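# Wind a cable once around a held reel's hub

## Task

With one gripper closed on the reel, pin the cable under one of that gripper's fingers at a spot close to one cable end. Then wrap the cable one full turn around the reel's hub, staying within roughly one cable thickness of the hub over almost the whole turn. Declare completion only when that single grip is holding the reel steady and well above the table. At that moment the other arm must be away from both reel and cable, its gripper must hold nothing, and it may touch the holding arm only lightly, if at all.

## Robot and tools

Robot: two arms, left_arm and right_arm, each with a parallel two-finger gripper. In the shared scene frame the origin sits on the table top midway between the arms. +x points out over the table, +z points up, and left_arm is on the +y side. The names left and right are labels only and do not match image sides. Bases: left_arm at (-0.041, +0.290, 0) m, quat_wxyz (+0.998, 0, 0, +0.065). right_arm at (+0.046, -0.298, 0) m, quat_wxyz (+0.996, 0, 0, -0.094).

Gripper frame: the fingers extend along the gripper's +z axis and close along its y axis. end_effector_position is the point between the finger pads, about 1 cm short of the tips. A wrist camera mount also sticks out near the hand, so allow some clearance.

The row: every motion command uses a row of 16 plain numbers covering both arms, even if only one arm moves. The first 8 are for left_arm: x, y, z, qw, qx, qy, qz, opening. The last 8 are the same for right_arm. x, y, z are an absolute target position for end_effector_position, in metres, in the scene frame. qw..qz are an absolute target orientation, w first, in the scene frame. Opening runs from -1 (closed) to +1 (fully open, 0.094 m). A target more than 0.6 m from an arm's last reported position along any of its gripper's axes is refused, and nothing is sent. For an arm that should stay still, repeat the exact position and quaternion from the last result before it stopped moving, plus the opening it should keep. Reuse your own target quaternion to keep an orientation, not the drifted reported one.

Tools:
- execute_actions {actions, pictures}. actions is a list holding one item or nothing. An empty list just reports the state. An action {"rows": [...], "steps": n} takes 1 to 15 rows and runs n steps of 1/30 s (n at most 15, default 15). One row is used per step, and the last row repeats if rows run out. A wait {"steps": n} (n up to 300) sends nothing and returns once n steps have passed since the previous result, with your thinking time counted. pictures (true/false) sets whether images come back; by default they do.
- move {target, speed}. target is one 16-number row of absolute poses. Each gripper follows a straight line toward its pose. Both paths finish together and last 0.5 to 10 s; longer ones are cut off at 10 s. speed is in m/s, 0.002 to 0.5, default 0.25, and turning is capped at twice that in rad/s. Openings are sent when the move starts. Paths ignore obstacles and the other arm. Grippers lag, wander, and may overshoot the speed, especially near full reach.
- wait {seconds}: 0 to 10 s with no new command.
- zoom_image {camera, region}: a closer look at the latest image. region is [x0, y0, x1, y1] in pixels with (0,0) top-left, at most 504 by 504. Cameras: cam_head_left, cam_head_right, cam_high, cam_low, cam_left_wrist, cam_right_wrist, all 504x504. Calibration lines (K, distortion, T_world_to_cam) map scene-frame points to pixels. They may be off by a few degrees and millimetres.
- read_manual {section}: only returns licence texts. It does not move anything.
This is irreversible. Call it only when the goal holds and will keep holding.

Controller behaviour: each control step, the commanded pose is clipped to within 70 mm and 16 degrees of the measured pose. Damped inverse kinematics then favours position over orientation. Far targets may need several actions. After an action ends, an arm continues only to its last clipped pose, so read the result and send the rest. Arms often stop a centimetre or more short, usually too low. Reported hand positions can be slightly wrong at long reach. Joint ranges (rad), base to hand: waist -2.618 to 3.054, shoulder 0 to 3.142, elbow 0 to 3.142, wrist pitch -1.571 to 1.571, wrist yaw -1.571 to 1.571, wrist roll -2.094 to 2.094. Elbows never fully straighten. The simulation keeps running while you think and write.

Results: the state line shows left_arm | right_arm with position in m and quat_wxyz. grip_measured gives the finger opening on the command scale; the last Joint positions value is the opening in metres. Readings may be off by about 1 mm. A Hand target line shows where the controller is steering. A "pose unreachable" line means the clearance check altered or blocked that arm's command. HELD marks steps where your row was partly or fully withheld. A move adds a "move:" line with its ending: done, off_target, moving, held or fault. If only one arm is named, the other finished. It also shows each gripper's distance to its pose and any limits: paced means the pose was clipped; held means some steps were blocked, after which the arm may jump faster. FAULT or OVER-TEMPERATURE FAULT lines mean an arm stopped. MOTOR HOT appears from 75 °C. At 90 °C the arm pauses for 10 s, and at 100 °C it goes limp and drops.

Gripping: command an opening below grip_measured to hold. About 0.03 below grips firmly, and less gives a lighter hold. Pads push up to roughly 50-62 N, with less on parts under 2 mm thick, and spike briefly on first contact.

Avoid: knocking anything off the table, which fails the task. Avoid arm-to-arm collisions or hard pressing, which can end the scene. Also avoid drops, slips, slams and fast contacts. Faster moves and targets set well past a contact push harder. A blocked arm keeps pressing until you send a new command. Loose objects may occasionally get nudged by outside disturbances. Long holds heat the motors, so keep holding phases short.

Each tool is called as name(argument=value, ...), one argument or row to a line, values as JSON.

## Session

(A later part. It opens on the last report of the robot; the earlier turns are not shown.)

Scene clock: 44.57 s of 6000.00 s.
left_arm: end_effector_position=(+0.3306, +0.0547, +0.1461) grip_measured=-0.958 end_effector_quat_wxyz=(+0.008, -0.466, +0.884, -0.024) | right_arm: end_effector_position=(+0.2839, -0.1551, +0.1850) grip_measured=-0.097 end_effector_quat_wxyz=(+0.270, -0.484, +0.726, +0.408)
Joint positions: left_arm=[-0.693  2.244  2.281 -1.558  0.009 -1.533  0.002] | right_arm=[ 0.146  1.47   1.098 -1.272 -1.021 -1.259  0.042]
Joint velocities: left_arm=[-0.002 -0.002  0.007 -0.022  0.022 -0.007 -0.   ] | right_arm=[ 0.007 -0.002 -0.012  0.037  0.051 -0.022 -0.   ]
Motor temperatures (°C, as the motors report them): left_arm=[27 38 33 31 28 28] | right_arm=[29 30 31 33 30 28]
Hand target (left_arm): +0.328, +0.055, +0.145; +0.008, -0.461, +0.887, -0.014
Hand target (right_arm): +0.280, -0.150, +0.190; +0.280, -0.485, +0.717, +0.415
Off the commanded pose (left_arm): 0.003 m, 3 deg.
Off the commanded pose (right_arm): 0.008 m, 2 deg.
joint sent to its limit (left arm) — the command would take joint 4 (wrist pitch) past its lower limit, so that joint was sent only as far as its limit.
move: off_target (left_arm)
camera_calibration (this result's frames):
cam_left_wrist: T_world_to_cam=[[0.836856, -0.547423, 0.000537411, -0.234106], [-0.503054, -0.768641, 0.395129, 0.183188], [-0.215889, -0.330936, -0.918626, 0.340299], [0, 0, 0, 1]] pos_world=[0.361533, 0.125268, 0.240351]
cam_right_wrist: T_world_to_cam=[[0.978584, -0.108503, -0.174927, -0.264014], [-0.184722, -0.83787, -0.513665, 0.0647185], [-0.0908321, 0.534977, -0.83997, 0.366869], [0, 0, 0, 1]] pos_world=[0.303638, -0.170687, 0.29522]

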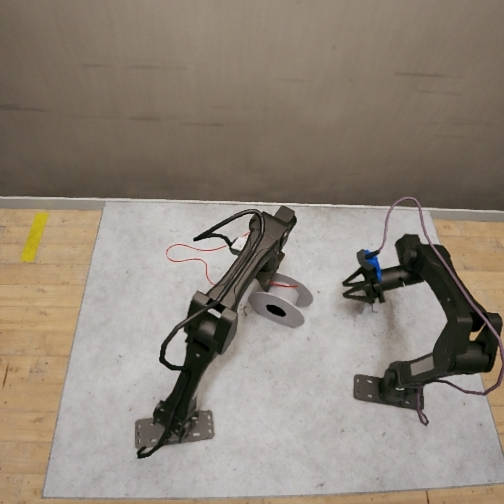

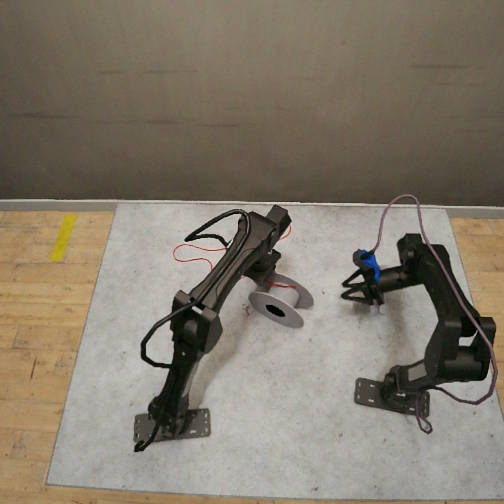

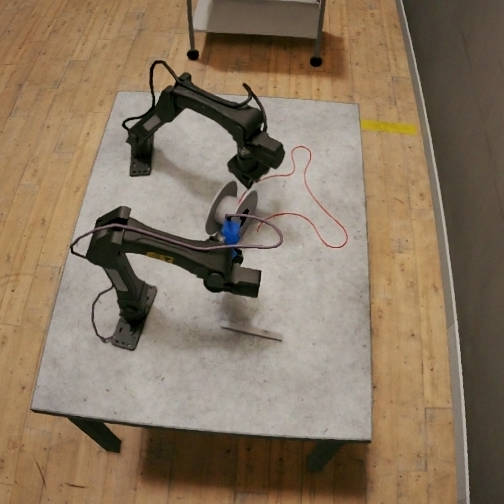

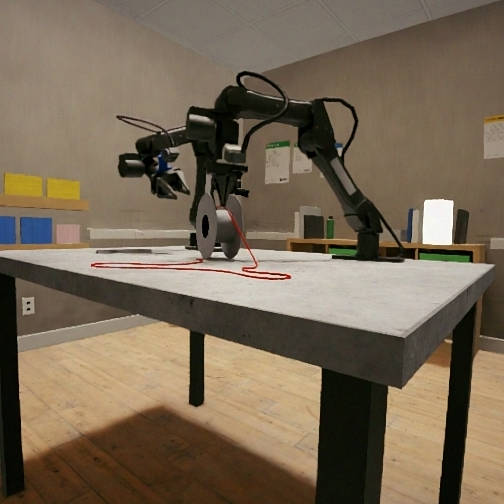

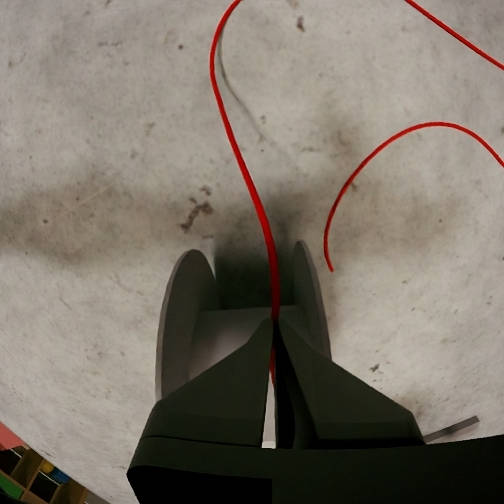

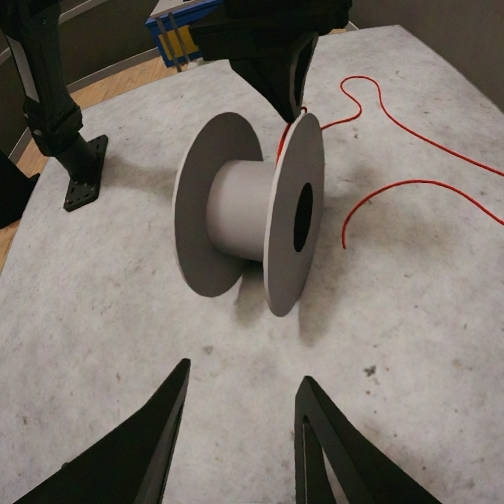

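move(
  target=[0.328,0.055,0.145,0,-0.46,0.888,0,-0.985,0.288,-0.095,0.178,0.28,-0.485,0.718,0.414,-0.1],
  speed=0.1,
)

move(
  target=[0.328,0.055,0.145,0,-0.46,0.888,0,-0.985,0.307,-0.045,0.145,0.28,-0.485,0.718,0.414,-0.1],
  speed=0.05,
)

Scene clock: 50.43 s of 6000.00 s.
left_arm: end_effector_position=(+0.3306, +0.0547, +0.1461) grip_measured=-0.958 end_effector_quat_wxyz=(+0.008, -0.465, +0.885, -0.024) | right_arm: end_effector_position=(+0.2938, -0.0965, +0.1780) grip_measured=-0.097 end_effector_quat_wxyz=(+0.280, -0.481, +0.720, +0.414)
Joint positions: left_arm=[-0.693  2.244  2.281 -1.558  0.009 -1.532  0.002] | right_arm=[ 0.374  1.424  1.001 -0.831 -1.017 -0.815  0.042]
Joint velocities: left_arm=[-0.007  0.002 -0.012  0.022 -0.051  0.051  0.   ] | right_arm=[ 0.002  0.012 -0.007  0.022 -0.037 -0.007  0.   ]
Motor temperatures (°C, as the motors report them): left_arm=[27 38 33 31 28 28] | right_arm=[29 30 31 33 30 28]
Hand target (left_arm): +0.328, +0.055, +0.145; +0.008, -0.460, +0.888, -0.014
Hand target (right_arm): +0.288, -0.095, +0.180; +0.282, -0.484, +0.717, +0.416
Off the commanded pose (left_arm): 0.003 m, 3 deg.
Off the commanded pose (right_arm): 0.006 m, 1 deg.
joint sent to its limit (left arm) — the command would take joint 4 (wrist pitch) past its lower limit, so that joint was sent only as far as its limit.
move: off_target (left_arm)
camera_calibration (this result's frames):
cam_left_wrist: T_world_to_cam=[[0.836021, -0.548697, 0.00055061, -0.233762], [-0.504246, -0.767896, 0.395058, 0.183551], [-0.216345, -0.330554, -0.918656, 0.340433], [0, 0, 0, 1]] pos_world=[0.361636, 0.125215, 0.240356]
cam_right_wrist: T_world_to_cam=[[0.979789, -0.106905, -0.16907, -0.269767], [-0.182426, -0.824279, -0.53599, 0.116661], [-0.0820609, 0.556, -0.827122, 0.327683], [0, 0, 0, 1]] pos_world=[0.312487, -0.11487, 0.287953]

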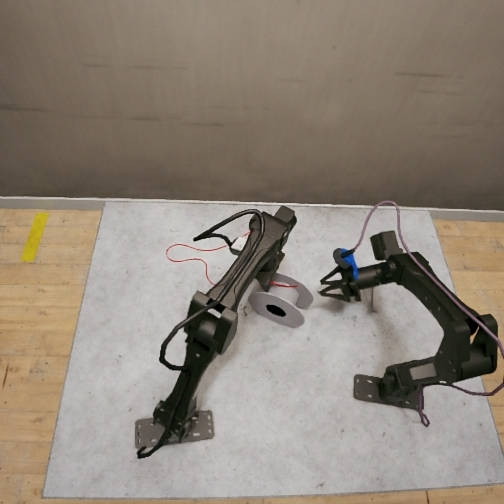

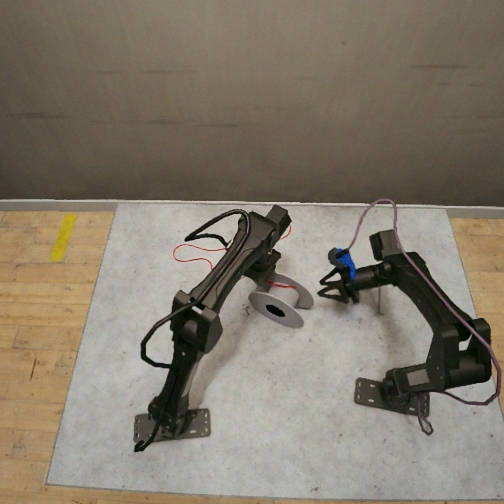

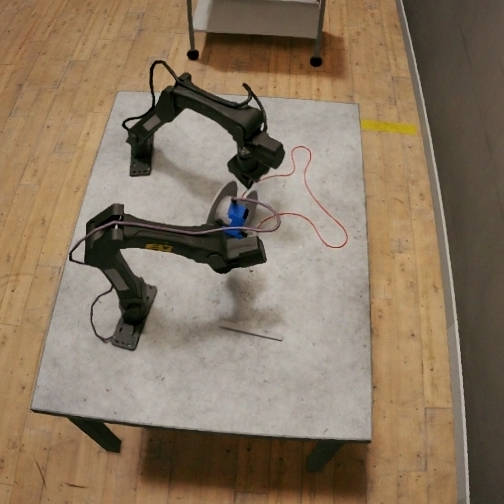

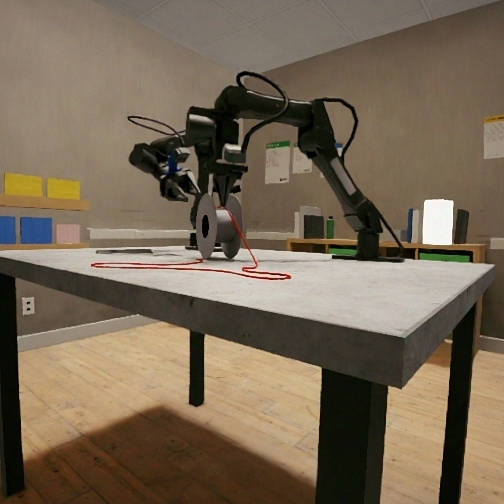

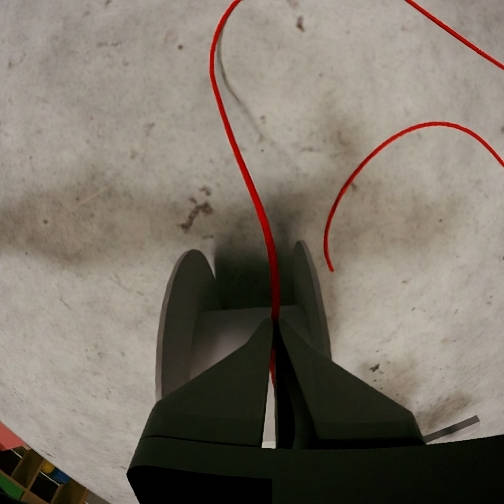

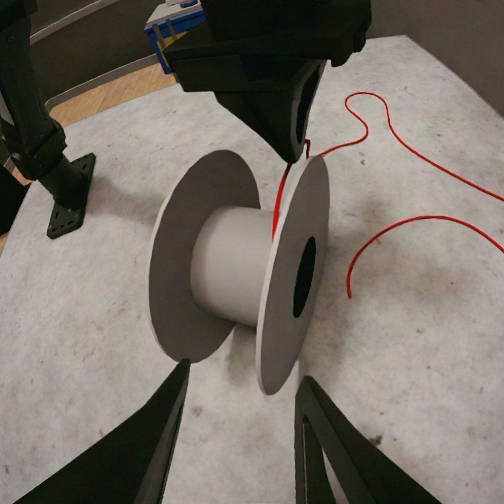

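Scene clock: 52.17 s of 6000.00 s.
left_arm: end_effector_position=(+0.3306, +0.0547, +0.1461) grip_measured=-0.958 end_effector_quat_wxyz=(+0.008, -0.465, +0.885, -0.024) | right_arm: end_effector_position=(+0.3121, -0.0465, +0.1552) grip_measured=-0.097 end_effector_quat_wxyz=(+0.294, -0.486, +0.713, +0.411)
Joint positions: left_arm=[-0.693  2.244  2.281 -1.558  0.009 -1.532  0.002] | right_arm=[ 0.537  1.503  0.939 -0.433 -0.948 -0.547  0.042]
Joint velocities: left_arm=[ 0.007 -0.007 -0.007  0.066  0.022 -0.007 -0.   ] | right_arm=[ 0.002  0.017 -0.002  0.037 -0.051 -0.007 -0.   ]
Motor temperatures (°C, as the motors report them): left_arm=[27 38 33 31 28 28] | right_arm=[29 30 31 33 30 28]
Hand target (left_arm): +0.328, +0.055, +0.145; +0.008, -0.460, +0.888, -0.014
Hand target (right_arm): +0.307, -0.045, +0.146; +0.281, -0.484, +0.717, +0.416
Off the commanded pose (left_arm): 0.003 m, 3 deg.
Off the commanded pose (right_arm): 0.011 m, 2 deg.
joint sent to its limit (left arm) — the command would take joint 4 (wrist pitch) past its lower limit, so that joint was sent only as far as its limit.
move: off_target (left_arm, right_arm)
camera_calibration (this result's frames):
cam_left_wrist: T_world_to_cam=[[0.836021, -0.548697, 0.00055061, -0.233762], [-0.504246, -0.767896, 0.395058, 0.183551], [-0.216345, -0.330554, -0.918656, 0.340433], [0, 0, 0, 1]] pos_world=[0.361636, 0.125215, 0.240356]
cam_right_wrist: T_world_to_cam=[[0.984652, -0.105183, -0.139276, -0.292257], [-0.165284, -0.818275, -0.550552, 0.146223], [-0.0560573, 0.565122, -0.8231, 0.274188], [0, 0, 0, 1]] pos_world=[0.32731, -0.0660399, 0.265483]

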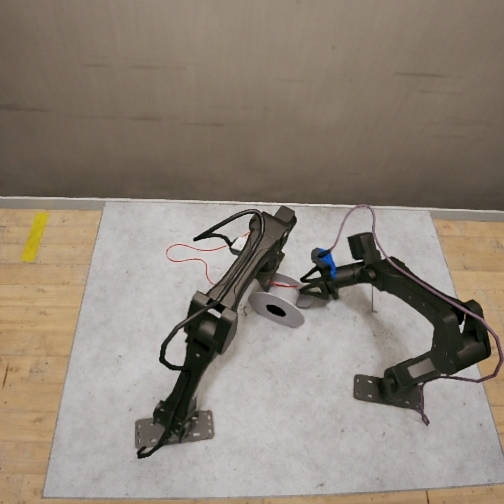

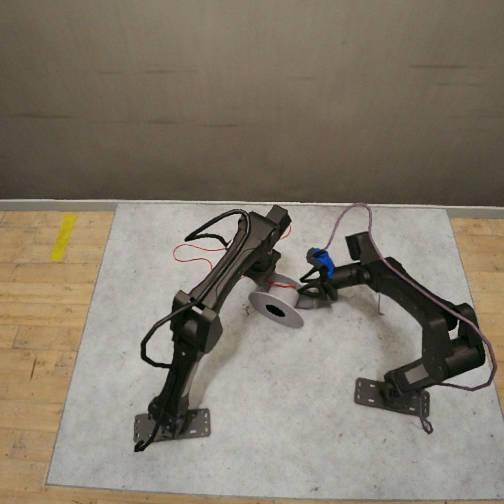

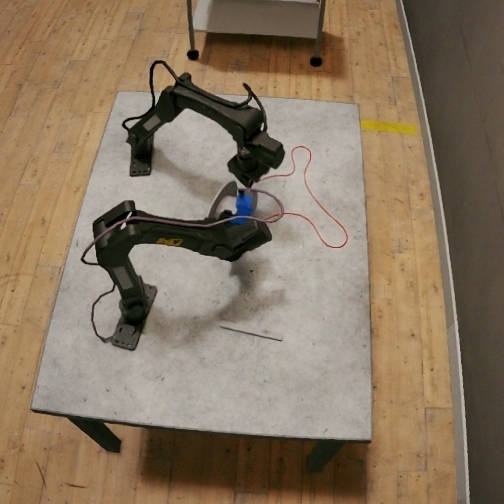

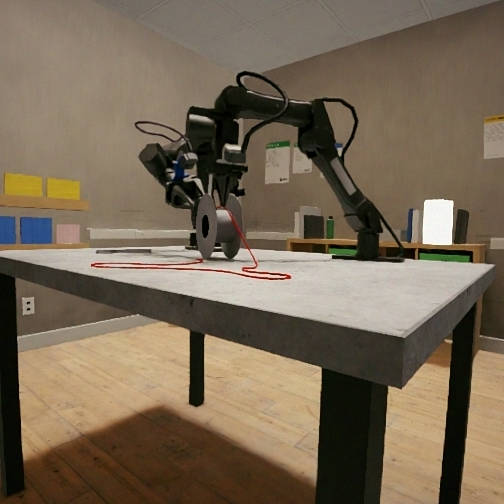

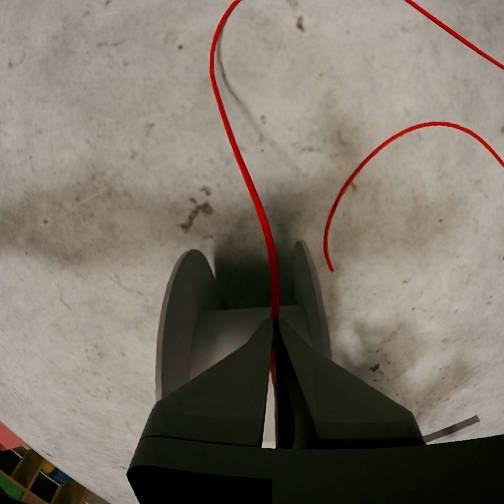

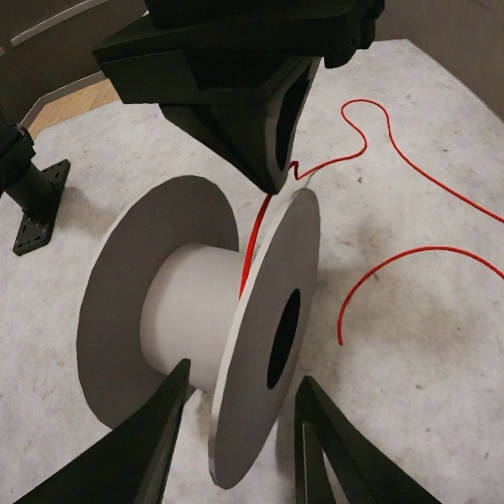

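Lower to the cable's height.

move(
  target=[0.328,0.055,0.145,0,-0.46,0.888,0,-0.985,0.305,-0.035,0.122,0.28,-0.485,0.718,0.414,-0.1],
  speed=0.04,
)

zoom_image(
  camera="cam_head_right",
  region=[240,260,340,330],
)

Scene clock: 56.33 s of 6000.00 s.
left_arm: end_effector_position=(+0.3306, +0.0547, +0.1461) grip_measured=-0.958 end_effector_quat_wxyz=(+0.008, -0.465, +0.885, -0.024) | right_arm: end_effector_position=(+0.3103, -0.0367, +0.1306) grip_measured=-0.097 end_effector_quat_wxyz=(+0.292, -0.486, +0.715, +0.410)
Joint positions: left_arm=[-0.693  2.244  2.281 -1.558  0.009 -1.531  0.002] | right_arm=[ 0.573  1.544  0.869 -0.289 -0.926 -0.501  0.042]
Joint velocities: left_arm=[ 0.002  0.012  0.002 -0.066 -0.081  0.007 -0.001] | right_arm=[0.007 0.007 0.002 0.022 0.007 0.007 0.   ]
Motor temperatures (°C, as the motors report them): left_arm=[27 38 33 31 28 28] | right_arm=[29 30 31 33 30 28]
Hand target (left_arm): +0.328, +0.055, +0.145; +0.008, -0.460, +0.888, -0.014
Hand target (right_arm): +0.305, -0.035, +0.122; +0.280, -0.485, +0.718, +0.414
Off the commanded pose (left_arm): 0.003 m, 3 deg.
Off the commanded pose (right_arm): 0.010 m, 1 deg.
joint sent to its limit (left arm) — the command would take joint 4 (wrist pitch) past its lower limit, so that joint was sent only as far as its limit.
move: off_target (left_arm)
camera_calibration (this result's frames):
cam_left_wrist: T_world_to_cam=[[0.835812, -0.549016, 0.000553892, -0.233676], [-0.504544, -0.76771, 0.39504, 0.183642], [-0.216458, -0.330459, -0.918664, 0.340467], [0, 0, 0, 1]] pos_world=[0.361661, 0.125202, 0.240358]
cam_right_wrist: T_world_to_cam=[[0.984324, -0.10526, -0.141517, -0.292566], [-0.166367, -0.82053, -0.546857, 0.14014], [-0.0585567, 0.561828, -0.825179, 0.249229], [0, 0, 0, 1]] pos_world=[0.325888, -0.0558306, 0.240892]

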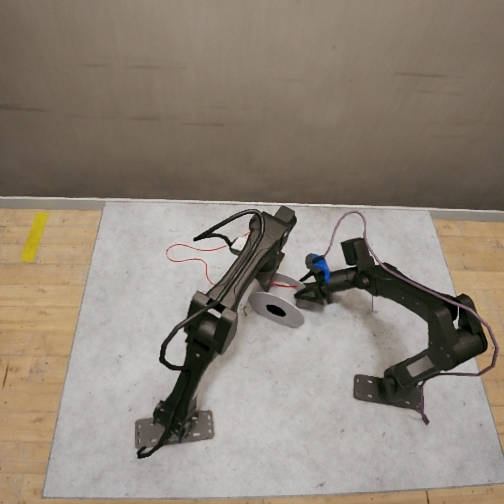

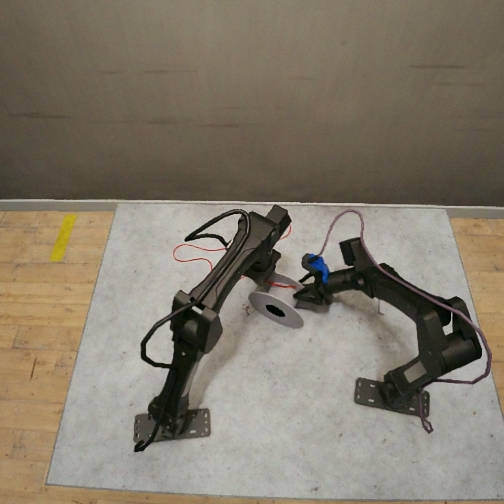

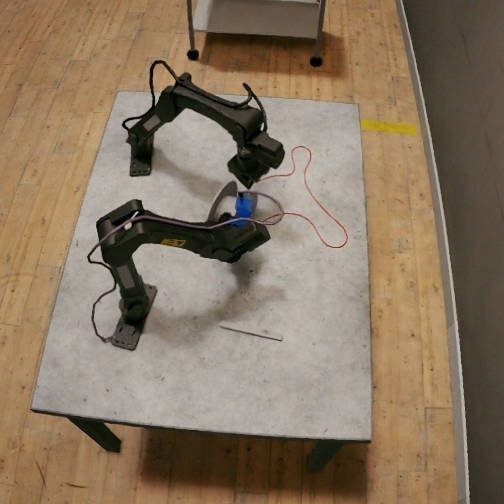

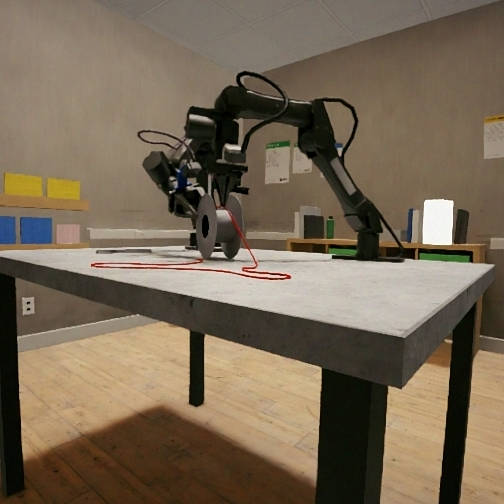

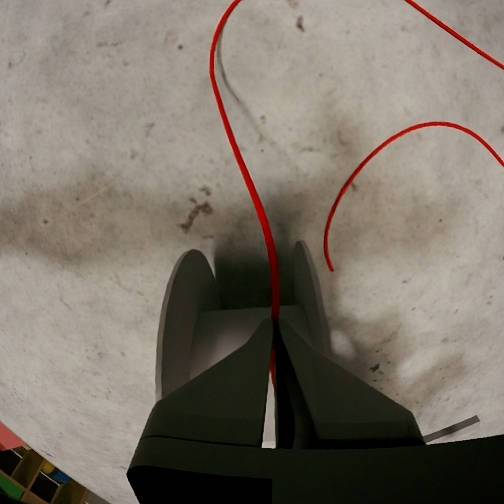

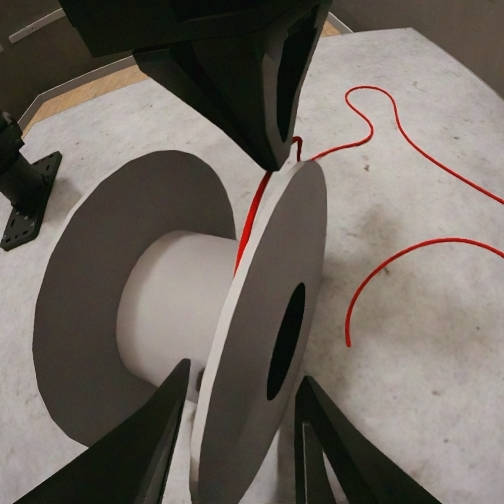

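Region (240, 260, 340, 330) of cam_head_right's 504x504 image, scaled by 5.040, with more detail than that image has; it fills the top 353 rows of this view, and the rest is white.

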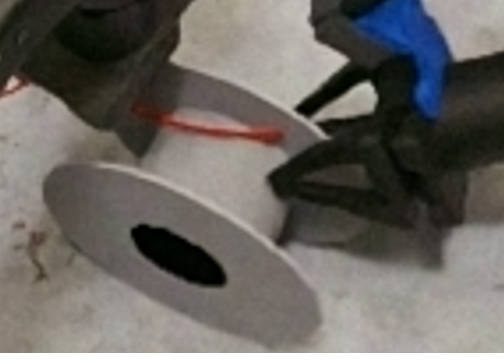

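move(
  target=[0.32,0.04,0.145,0,-0.46,0.888,0,-0.985,0.311,-0.022,0.125,0.28,-0.485,0.718,0.414,-0.1],
  speed=0.03,
)

zoom_image(
  camera="cam_head_right",
  region=[240,260,340,330],
)

Scene clock: 60.67 s of 6000.00 s.
left_arm: end_effector_position=(+0.3217, +0.0413, +0.1461) grip_measured=-0.958 end_effector_quat_wxyz=(+0.008, -0.461, +0.887, -0.024) | right_arm: end_effector_position=(+0.3081, -0.0269, +0.1233) grip_measured=-0.097 end_effector_quat_wxyz=(+0.279, -0.482, +0.720, +0.413)
Joint positions: left_arm=[-0.73   2.244  2.281 -1.558  0.009 -1.559  0.002] | right_arm=[ 0.607  1.57   0.869 -0.255 -0.908 -0.454  0.042]
Joint velocities: left_arm=[-0.002 -0.002 -0.007  0.066  0.007 -0.095 -0.001] | right_arm=[-0.002  0.002 -0.007  0.095 -0.066  0.051 -0.   ]
Motor temperatures (°C, as the motors report them): left_arm=[27 38 33 31 28 28] | right_arm=[29 30 31 33 30 28]
Hand target (left_arm): +0.319, +0.040, +0.145; +0.009, -0.460, +0.888, -0.016
Hand target (right_arm): +0.311, -0.022, +0.125; +0.280, -0.485, +0.717, +0.415
Off the commanded pose (left_arm): 0.002 m, 3 deg.
Off the commanded pose (right_arm): 0.006 m, 0 deg.
joint sent to its limit (left arm) — the command would take joint 4 (wrist pitch) past its lower limit, so that joint was sent only as far as its limit.
move: off_target (left_arm)
camera_calibration (this result's frames):
cam_left_wrist: T_world_to_cam=[[0.830519, -0.556991, 0.00030275, -0.231576], [-0.511487, -0.762454, 0.396289, 0.170693], [-0.220499, -0.329281, -0.918126, 0.335283], [0, 0, 0, 1]] pos_world=[0.353565, 0.111562, 0.240258]
cam_right_wrist: T_world_to_cam=[[0.980017, -0.106169, -0.168212, -0.285744], [-0.181081, -0.826151, -0.533558, 0.146575], [-0.0823217, 0.553356, -0.828867, 0.245089], [0, 0, 0, 1]] pos_world=[0.326752, -0.0448657, 0.233287]

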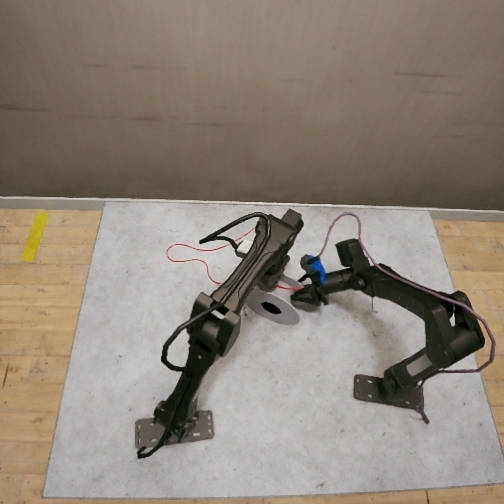

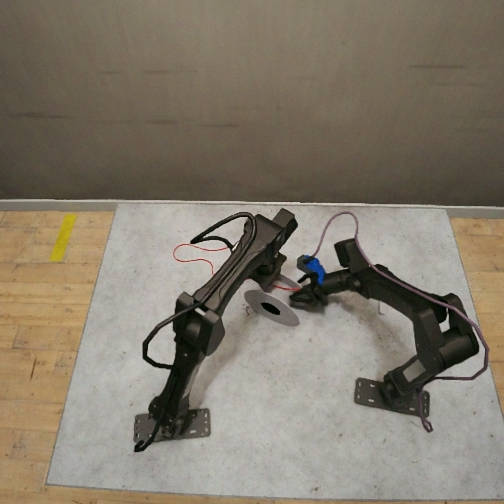

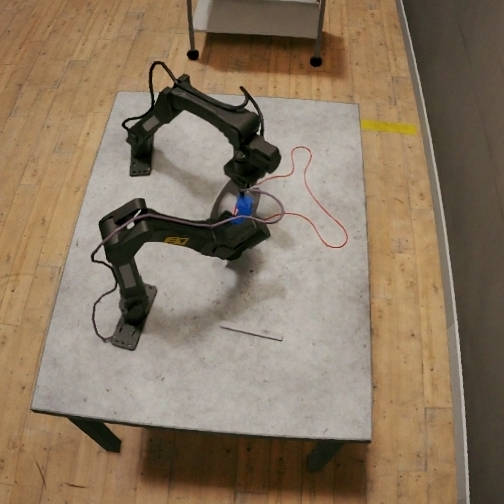

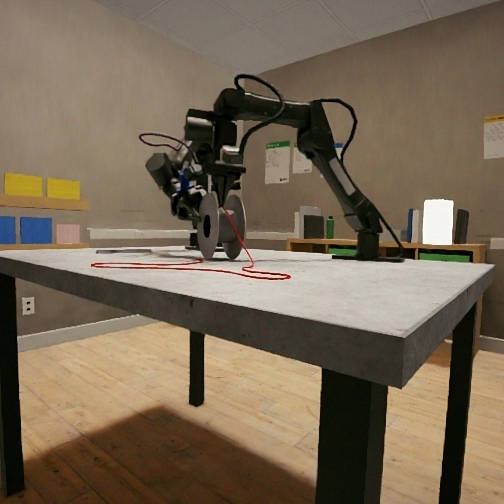

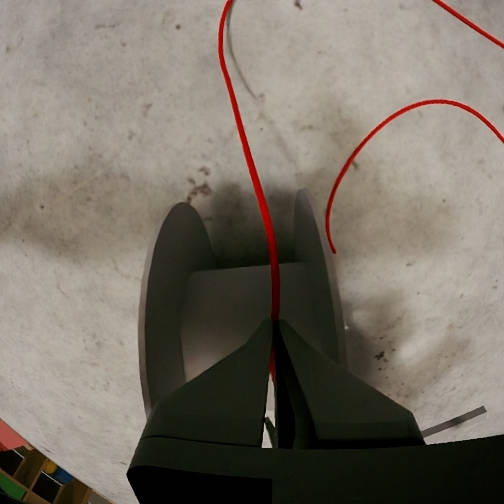

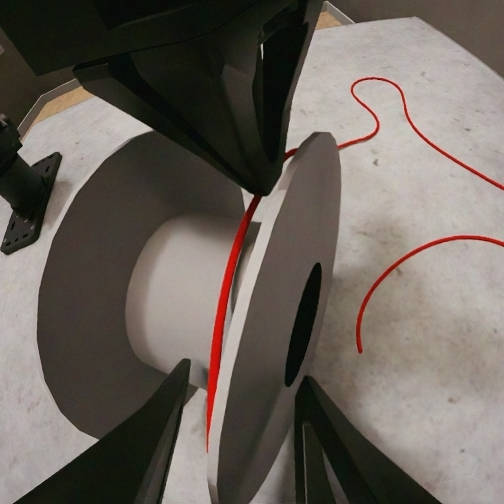

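Region (240, 260, 340, 330) of cam_head_right's 504x504 image, scaled by 5.040, with more detail than that image has; it fills the top 353 rows of this view, and the rest is white.

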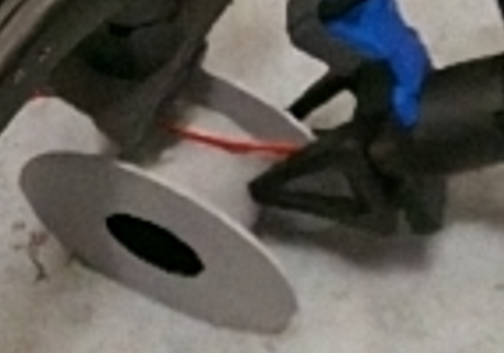

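Close, release left, and retreat.

move(
  target=[0.32,0.04,0.145,0,-0.46,0.888,0,-0.985,0.311,-0.022,0.125,0.28,-0.485,0.718,0.414,-0.94],
)

move(
  target=[0.32,0.04,0.145,0,-0.46,0.888,0,-0.8,0.311,-0.022,0.125,0.28,-0.485,0.718,0.414,-0.94],
)

move(
  target=[0.33,0.09,0.21,0,-0.46,0.888,0,-0.8,0.311,-0.022,0.125,0.28,-0.485,0.718,0.414,-0.94],
  speed=0.1,
)

Scene clock: 65.93 s of 6000.00 s.
left_arm: end_effector_position=(+0.3217, +0.0416, +0.1438) grip_measured=-0.958 end_effector_quat_wxyz=(+0.007, -0.461, +0.887, -0.021) | right_arm: end_effector_position=(+0.3129, -0.0269, +0.1233) grip_measured=-0.936 end_effector_quat_wxyz=(+0.288, -0.484, +0.721, +0.404)
Joint positions: left_arm=[-0.73   2.249  2.281 -1.559  0.008 -1.559  0.002] | right_arm=[ 0.607  1.57   0.869 -0.235 -0.89  -0.454  0.003]
Joint velocities: left_arm=[-0.002 -0.012 -0.002 -0.037 -0.125 -0.007  0.001] | right_arm=[-0.012 -0.002  0.007 -0.007 -0.051 -0.037 -0.   ]
Motor temperatures (°C, as the motors report them): left_arm=[27 38 33 31 28 28] | right_arm=[29 30 31 33 30 28]
Hand target (left_arm): +0.320, +0.040, +0.145; +0.009, -0.460, +0.888, -0.016
Hand target (right_arm): +0.311, -0.022, +0.125; +0.280, -0.485, +0.718, +0.414
Off the commanded pose (left_arm): 0.003 m, 3 deg.
Off the commanded pose (right_arm): 0.006 m, 2 deg.
joint sent to its limit (left arm) — the command would take joint 4 (wrist pitch) past its lower limit, so that joint was sent only as far as its limit.
move: off_target (left_arm)
camera_calibration (this result's frames):
cam_left_wrist: T_world_to_cam=[[0.830969, -0.556284, -0.00617455, -0.230677], [-0.509063, -0.764815, 0.394858, 0.171362], [-0.224376, -0.324972, -0.918721, 0.334474], [0, 0, 0, 1]] pos_world=[0.353967, 0.111433, 0.2382]
cam_right_wrist: T_world_to_cam=[[0.982591, -0.117529, -0.143882, -0.294619], [-0.177035, -0.827182, -0.533318, 0.146092], [-0.0563365, 0.549506, -0.833588, 0.237891], [0, 0, 0, 1]] pos_world=[0.328755, -0.0445042, 0.233826]

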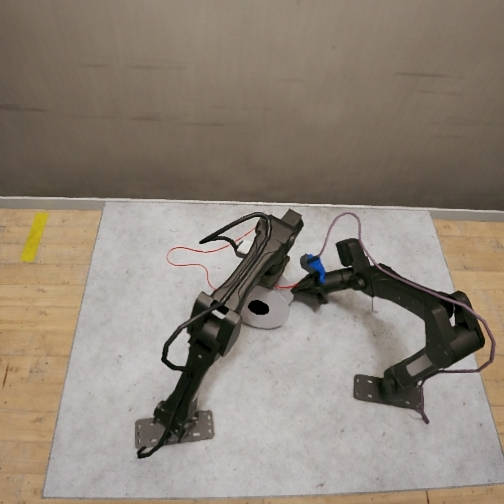

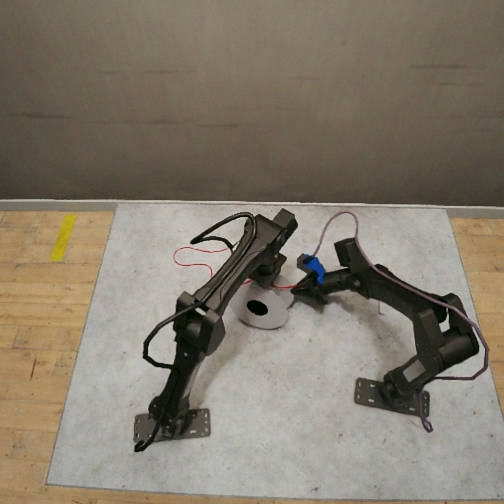

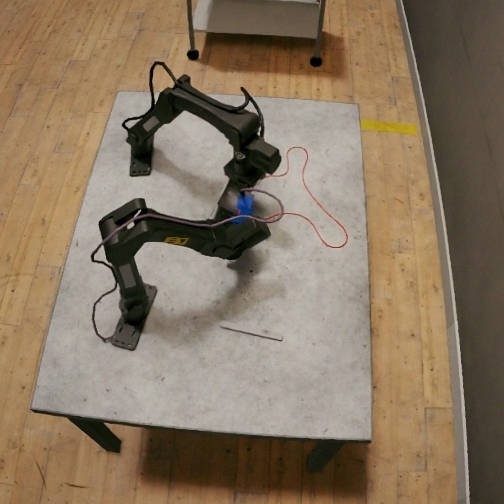

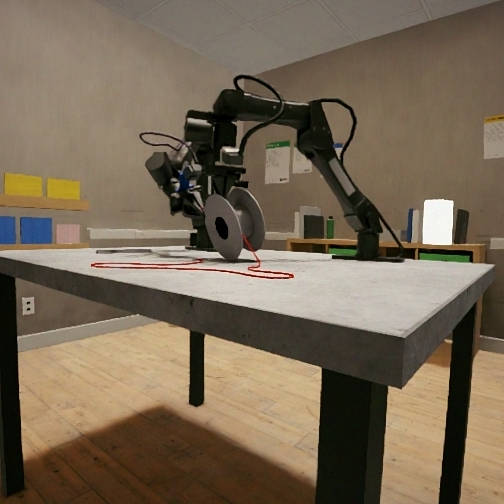

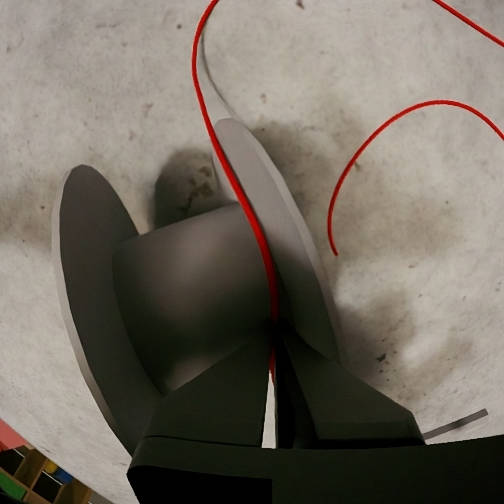

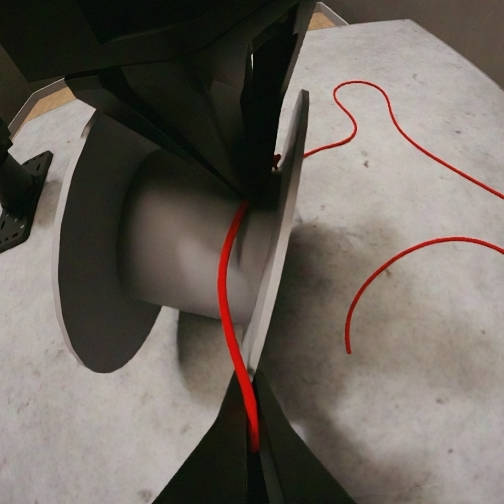

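Scene clock: 66.63 s of 6000.00 s.
left_arm: end_effector_position=(+0.3217, +0.0416, +0.1438) grip_measured=-0.803 end_effector_quat_wxyz=(+0.007, -0.461, +0.887, -0.021) | right_arm: end_effector_position=(+0.3132, -0.0271, +0.1231) grip_measured=-0.936 end_effector_quat_wxyz=(+0.289, -0.484, +0.721, +0.403)
Joint positions: left_arm=[-0.73   2.249  2.281 -1.559  0.008 -1.559  0.009] | right_arm=[ 0.607  1.57   0.869 -0.235 -0.888 -0.454  0.003]
Joint velocities: left_arm=[-0.002 -0.012  0.007 -0.007 -0.007  0.007 -0.001] | right_arm=[ 0.007 -0.022  0.007  0.037  0.037  0.007 -0.001]
Motor temperatures (°C, as the motors report them): left_arm=[27 38 33 31 28 28] | right_arm=[29 30 31 33 30 28]
Hand target (left_arm): +0.320, +0.040, +0.145; +0.009, -0.460, +0.888, -0.016
Hand target (right_arm): +0.311, -0.022, +0.125; +0.280, -0.485, +0.718, +0.414
Off the commanded pose (left_arm): 0.003 m, 3 deg.
Off the commanded pose (right_arm): 0.006 m, 2 deg.
joint sent to its limit (left arm) — the command would take joint 4 (wrist pitch) past its lower limit, so that joint was sent only as far as its limit.
move: off_target (left_arm)
camera_calibration (this result's frames):
cam_left_wrist: T_world_to_cam=[[0.830969, -0.556284, -0.00617455, -0.230677], [-0.509063, -0.764815, 0.394858, 0.171362], [-0.224376, -0.324972, -0.918721, 0.334474], [0, 0, 0, 1]] pos_world=[0.353967, 0.111433, 0.2382]
cam_right_wrist: T_world_to_cam=[[0.982547, -0.118841, -0.143103, -0.295009], [-0.177637, -0.82773, -0.532267, 0.145954], [-0.0551958, 0.548398, -0.834394, 0.237511], [0, 0, 0, 1]] pos_world=[0.328896, -0.044499, 0.233648]

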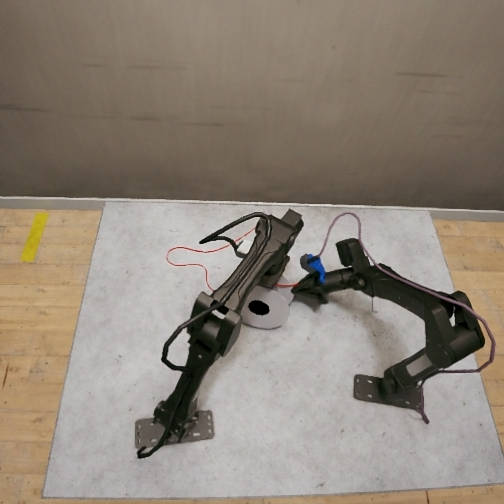

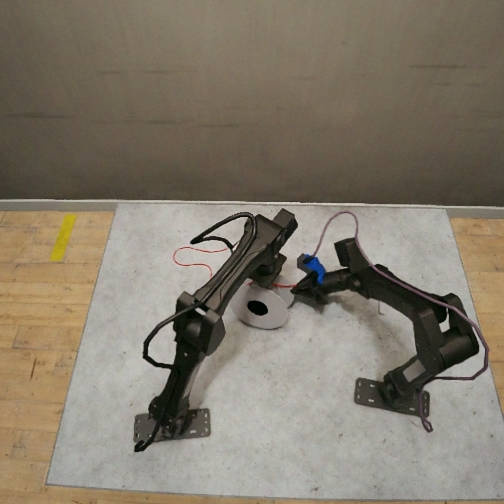

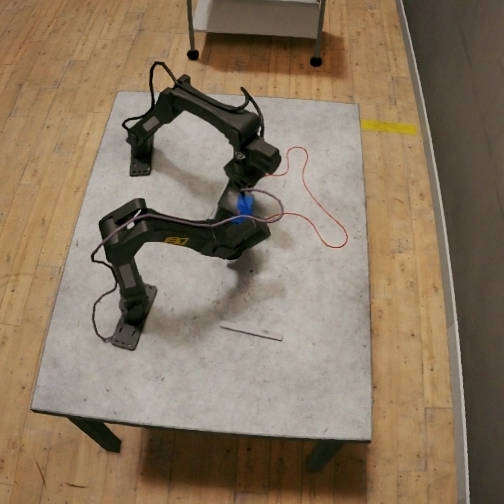

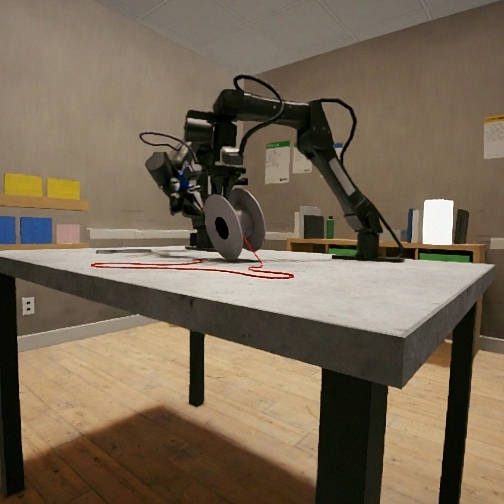

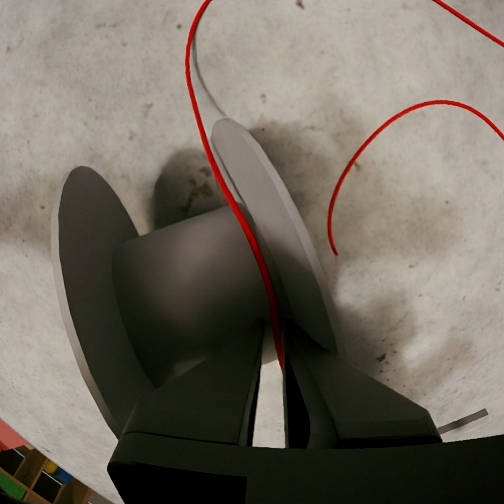

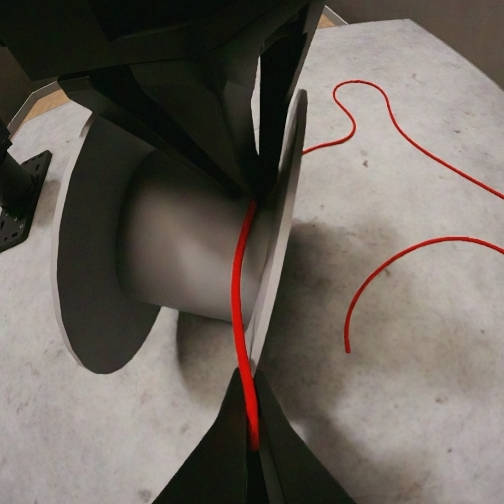

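Scene clock: 67.80 s of 6000.00 s.
left_arm: end_effector_position=(+0.3366, +0.0823, +0.2074) grip_measured=-0.803 end_effector_quat_wxyz=(+0.051, -0.459, +0.883, -0.084) | right_arm: end_effector_position=(+0.3133, -0.0271, +0.1230) grip_measured=-0.936 end_effector_quat_wxyz=(+0.289, -0.484, +0.722, +0.403)
Joint positions: left_arm=[-0.632  2.096  2.281 -1.559  0.009 -1.461  0.009] | right_arm=[ 0.607  1.57   0.869 -0.235 -0.887 -0.454  0.003]
Joint velocities: left_arm=[-0.007  0.007 -0.017  0.066  0.007  0.007 -0.   ] | right_arm=[ 0.007 -0.012 -0.012  0.007  0.007 -0.022 -0.   ]
Motor temperatures (°C, as the motors report them): left_arm=[27 38 33 31 28 28] | right_arm=[29 30 31 33 30 28]
Hand target (left_arm): +0.331, +0.090, +0.210; +0.050, -0.458, +0.884, -0.076
Hand target (right_arm): +0.311, -0.022, +0.125; +0.280, -0.485, +0.718, +0.414
Off the commanded pose (left_arm): 0.010 m, 11 deg.
Off the commanded pose (right_arm): 0.006 m, 2 deg.
joint sent to its limit (left arm) — the command would take joint 4 (wrist pitch) past its lower limit, so that joint was sent only as far as its limit.
move: off_target (left_arm)
camera_calibration (this result's frames):
cam_left_wrist: T_world_to_cam=[[0.821132, -0.551657, 0.146347, -0.248684], [-0.562102, -0.737228, 0.374883, 0.204693], [-0.0989158, -0.39009, -0.915448, 0.371927], [0, 0, 0, 1]] pos_world=[0.35605, 0.158802, 0.300138]
cam_right_wrist: T_world_to_cam=[[0.98252, -0.119627, -0.142635, -0.295242], [-0.177999, -0.828058, -0.531636, 0.145872], [-0.0545117, 0.547732, -0.834876, 0.237283], [0, 0, 0, 1]] pos_world=[0.328981, -0.0444961, 0.233541]

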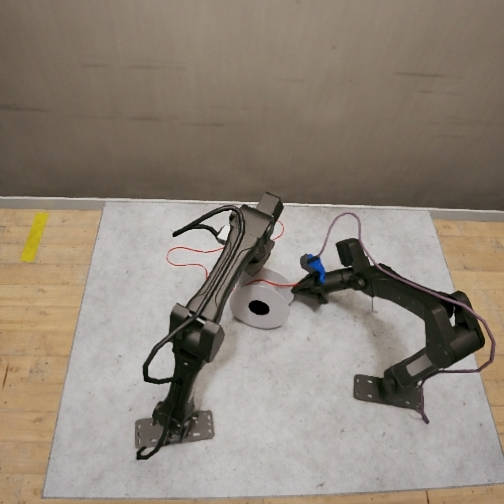

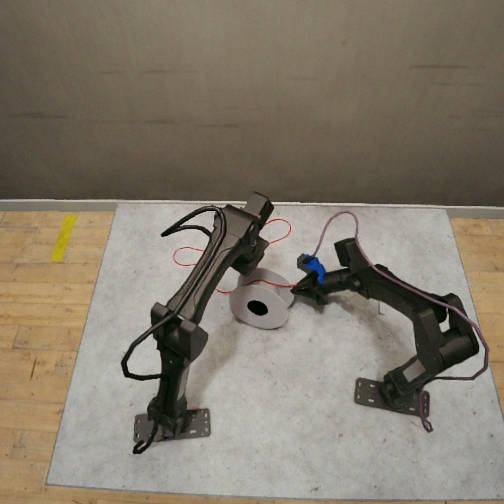

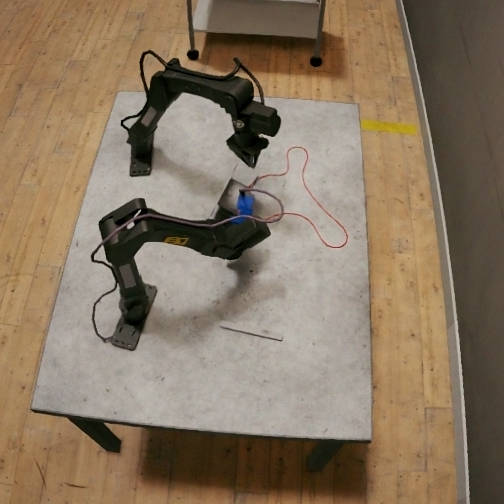

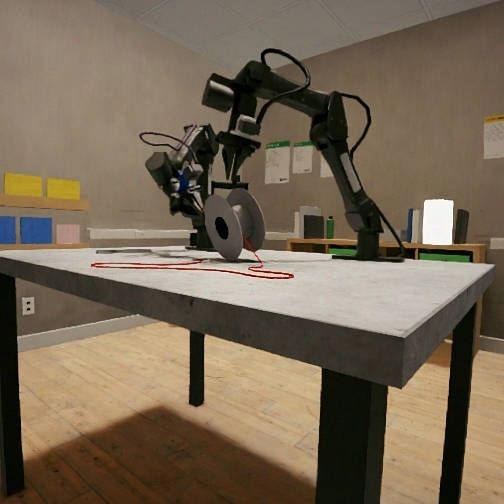

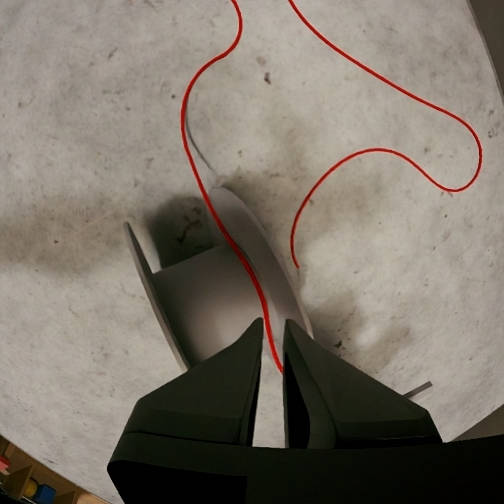

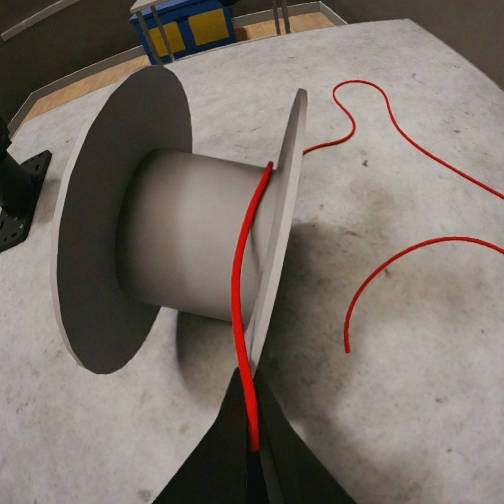

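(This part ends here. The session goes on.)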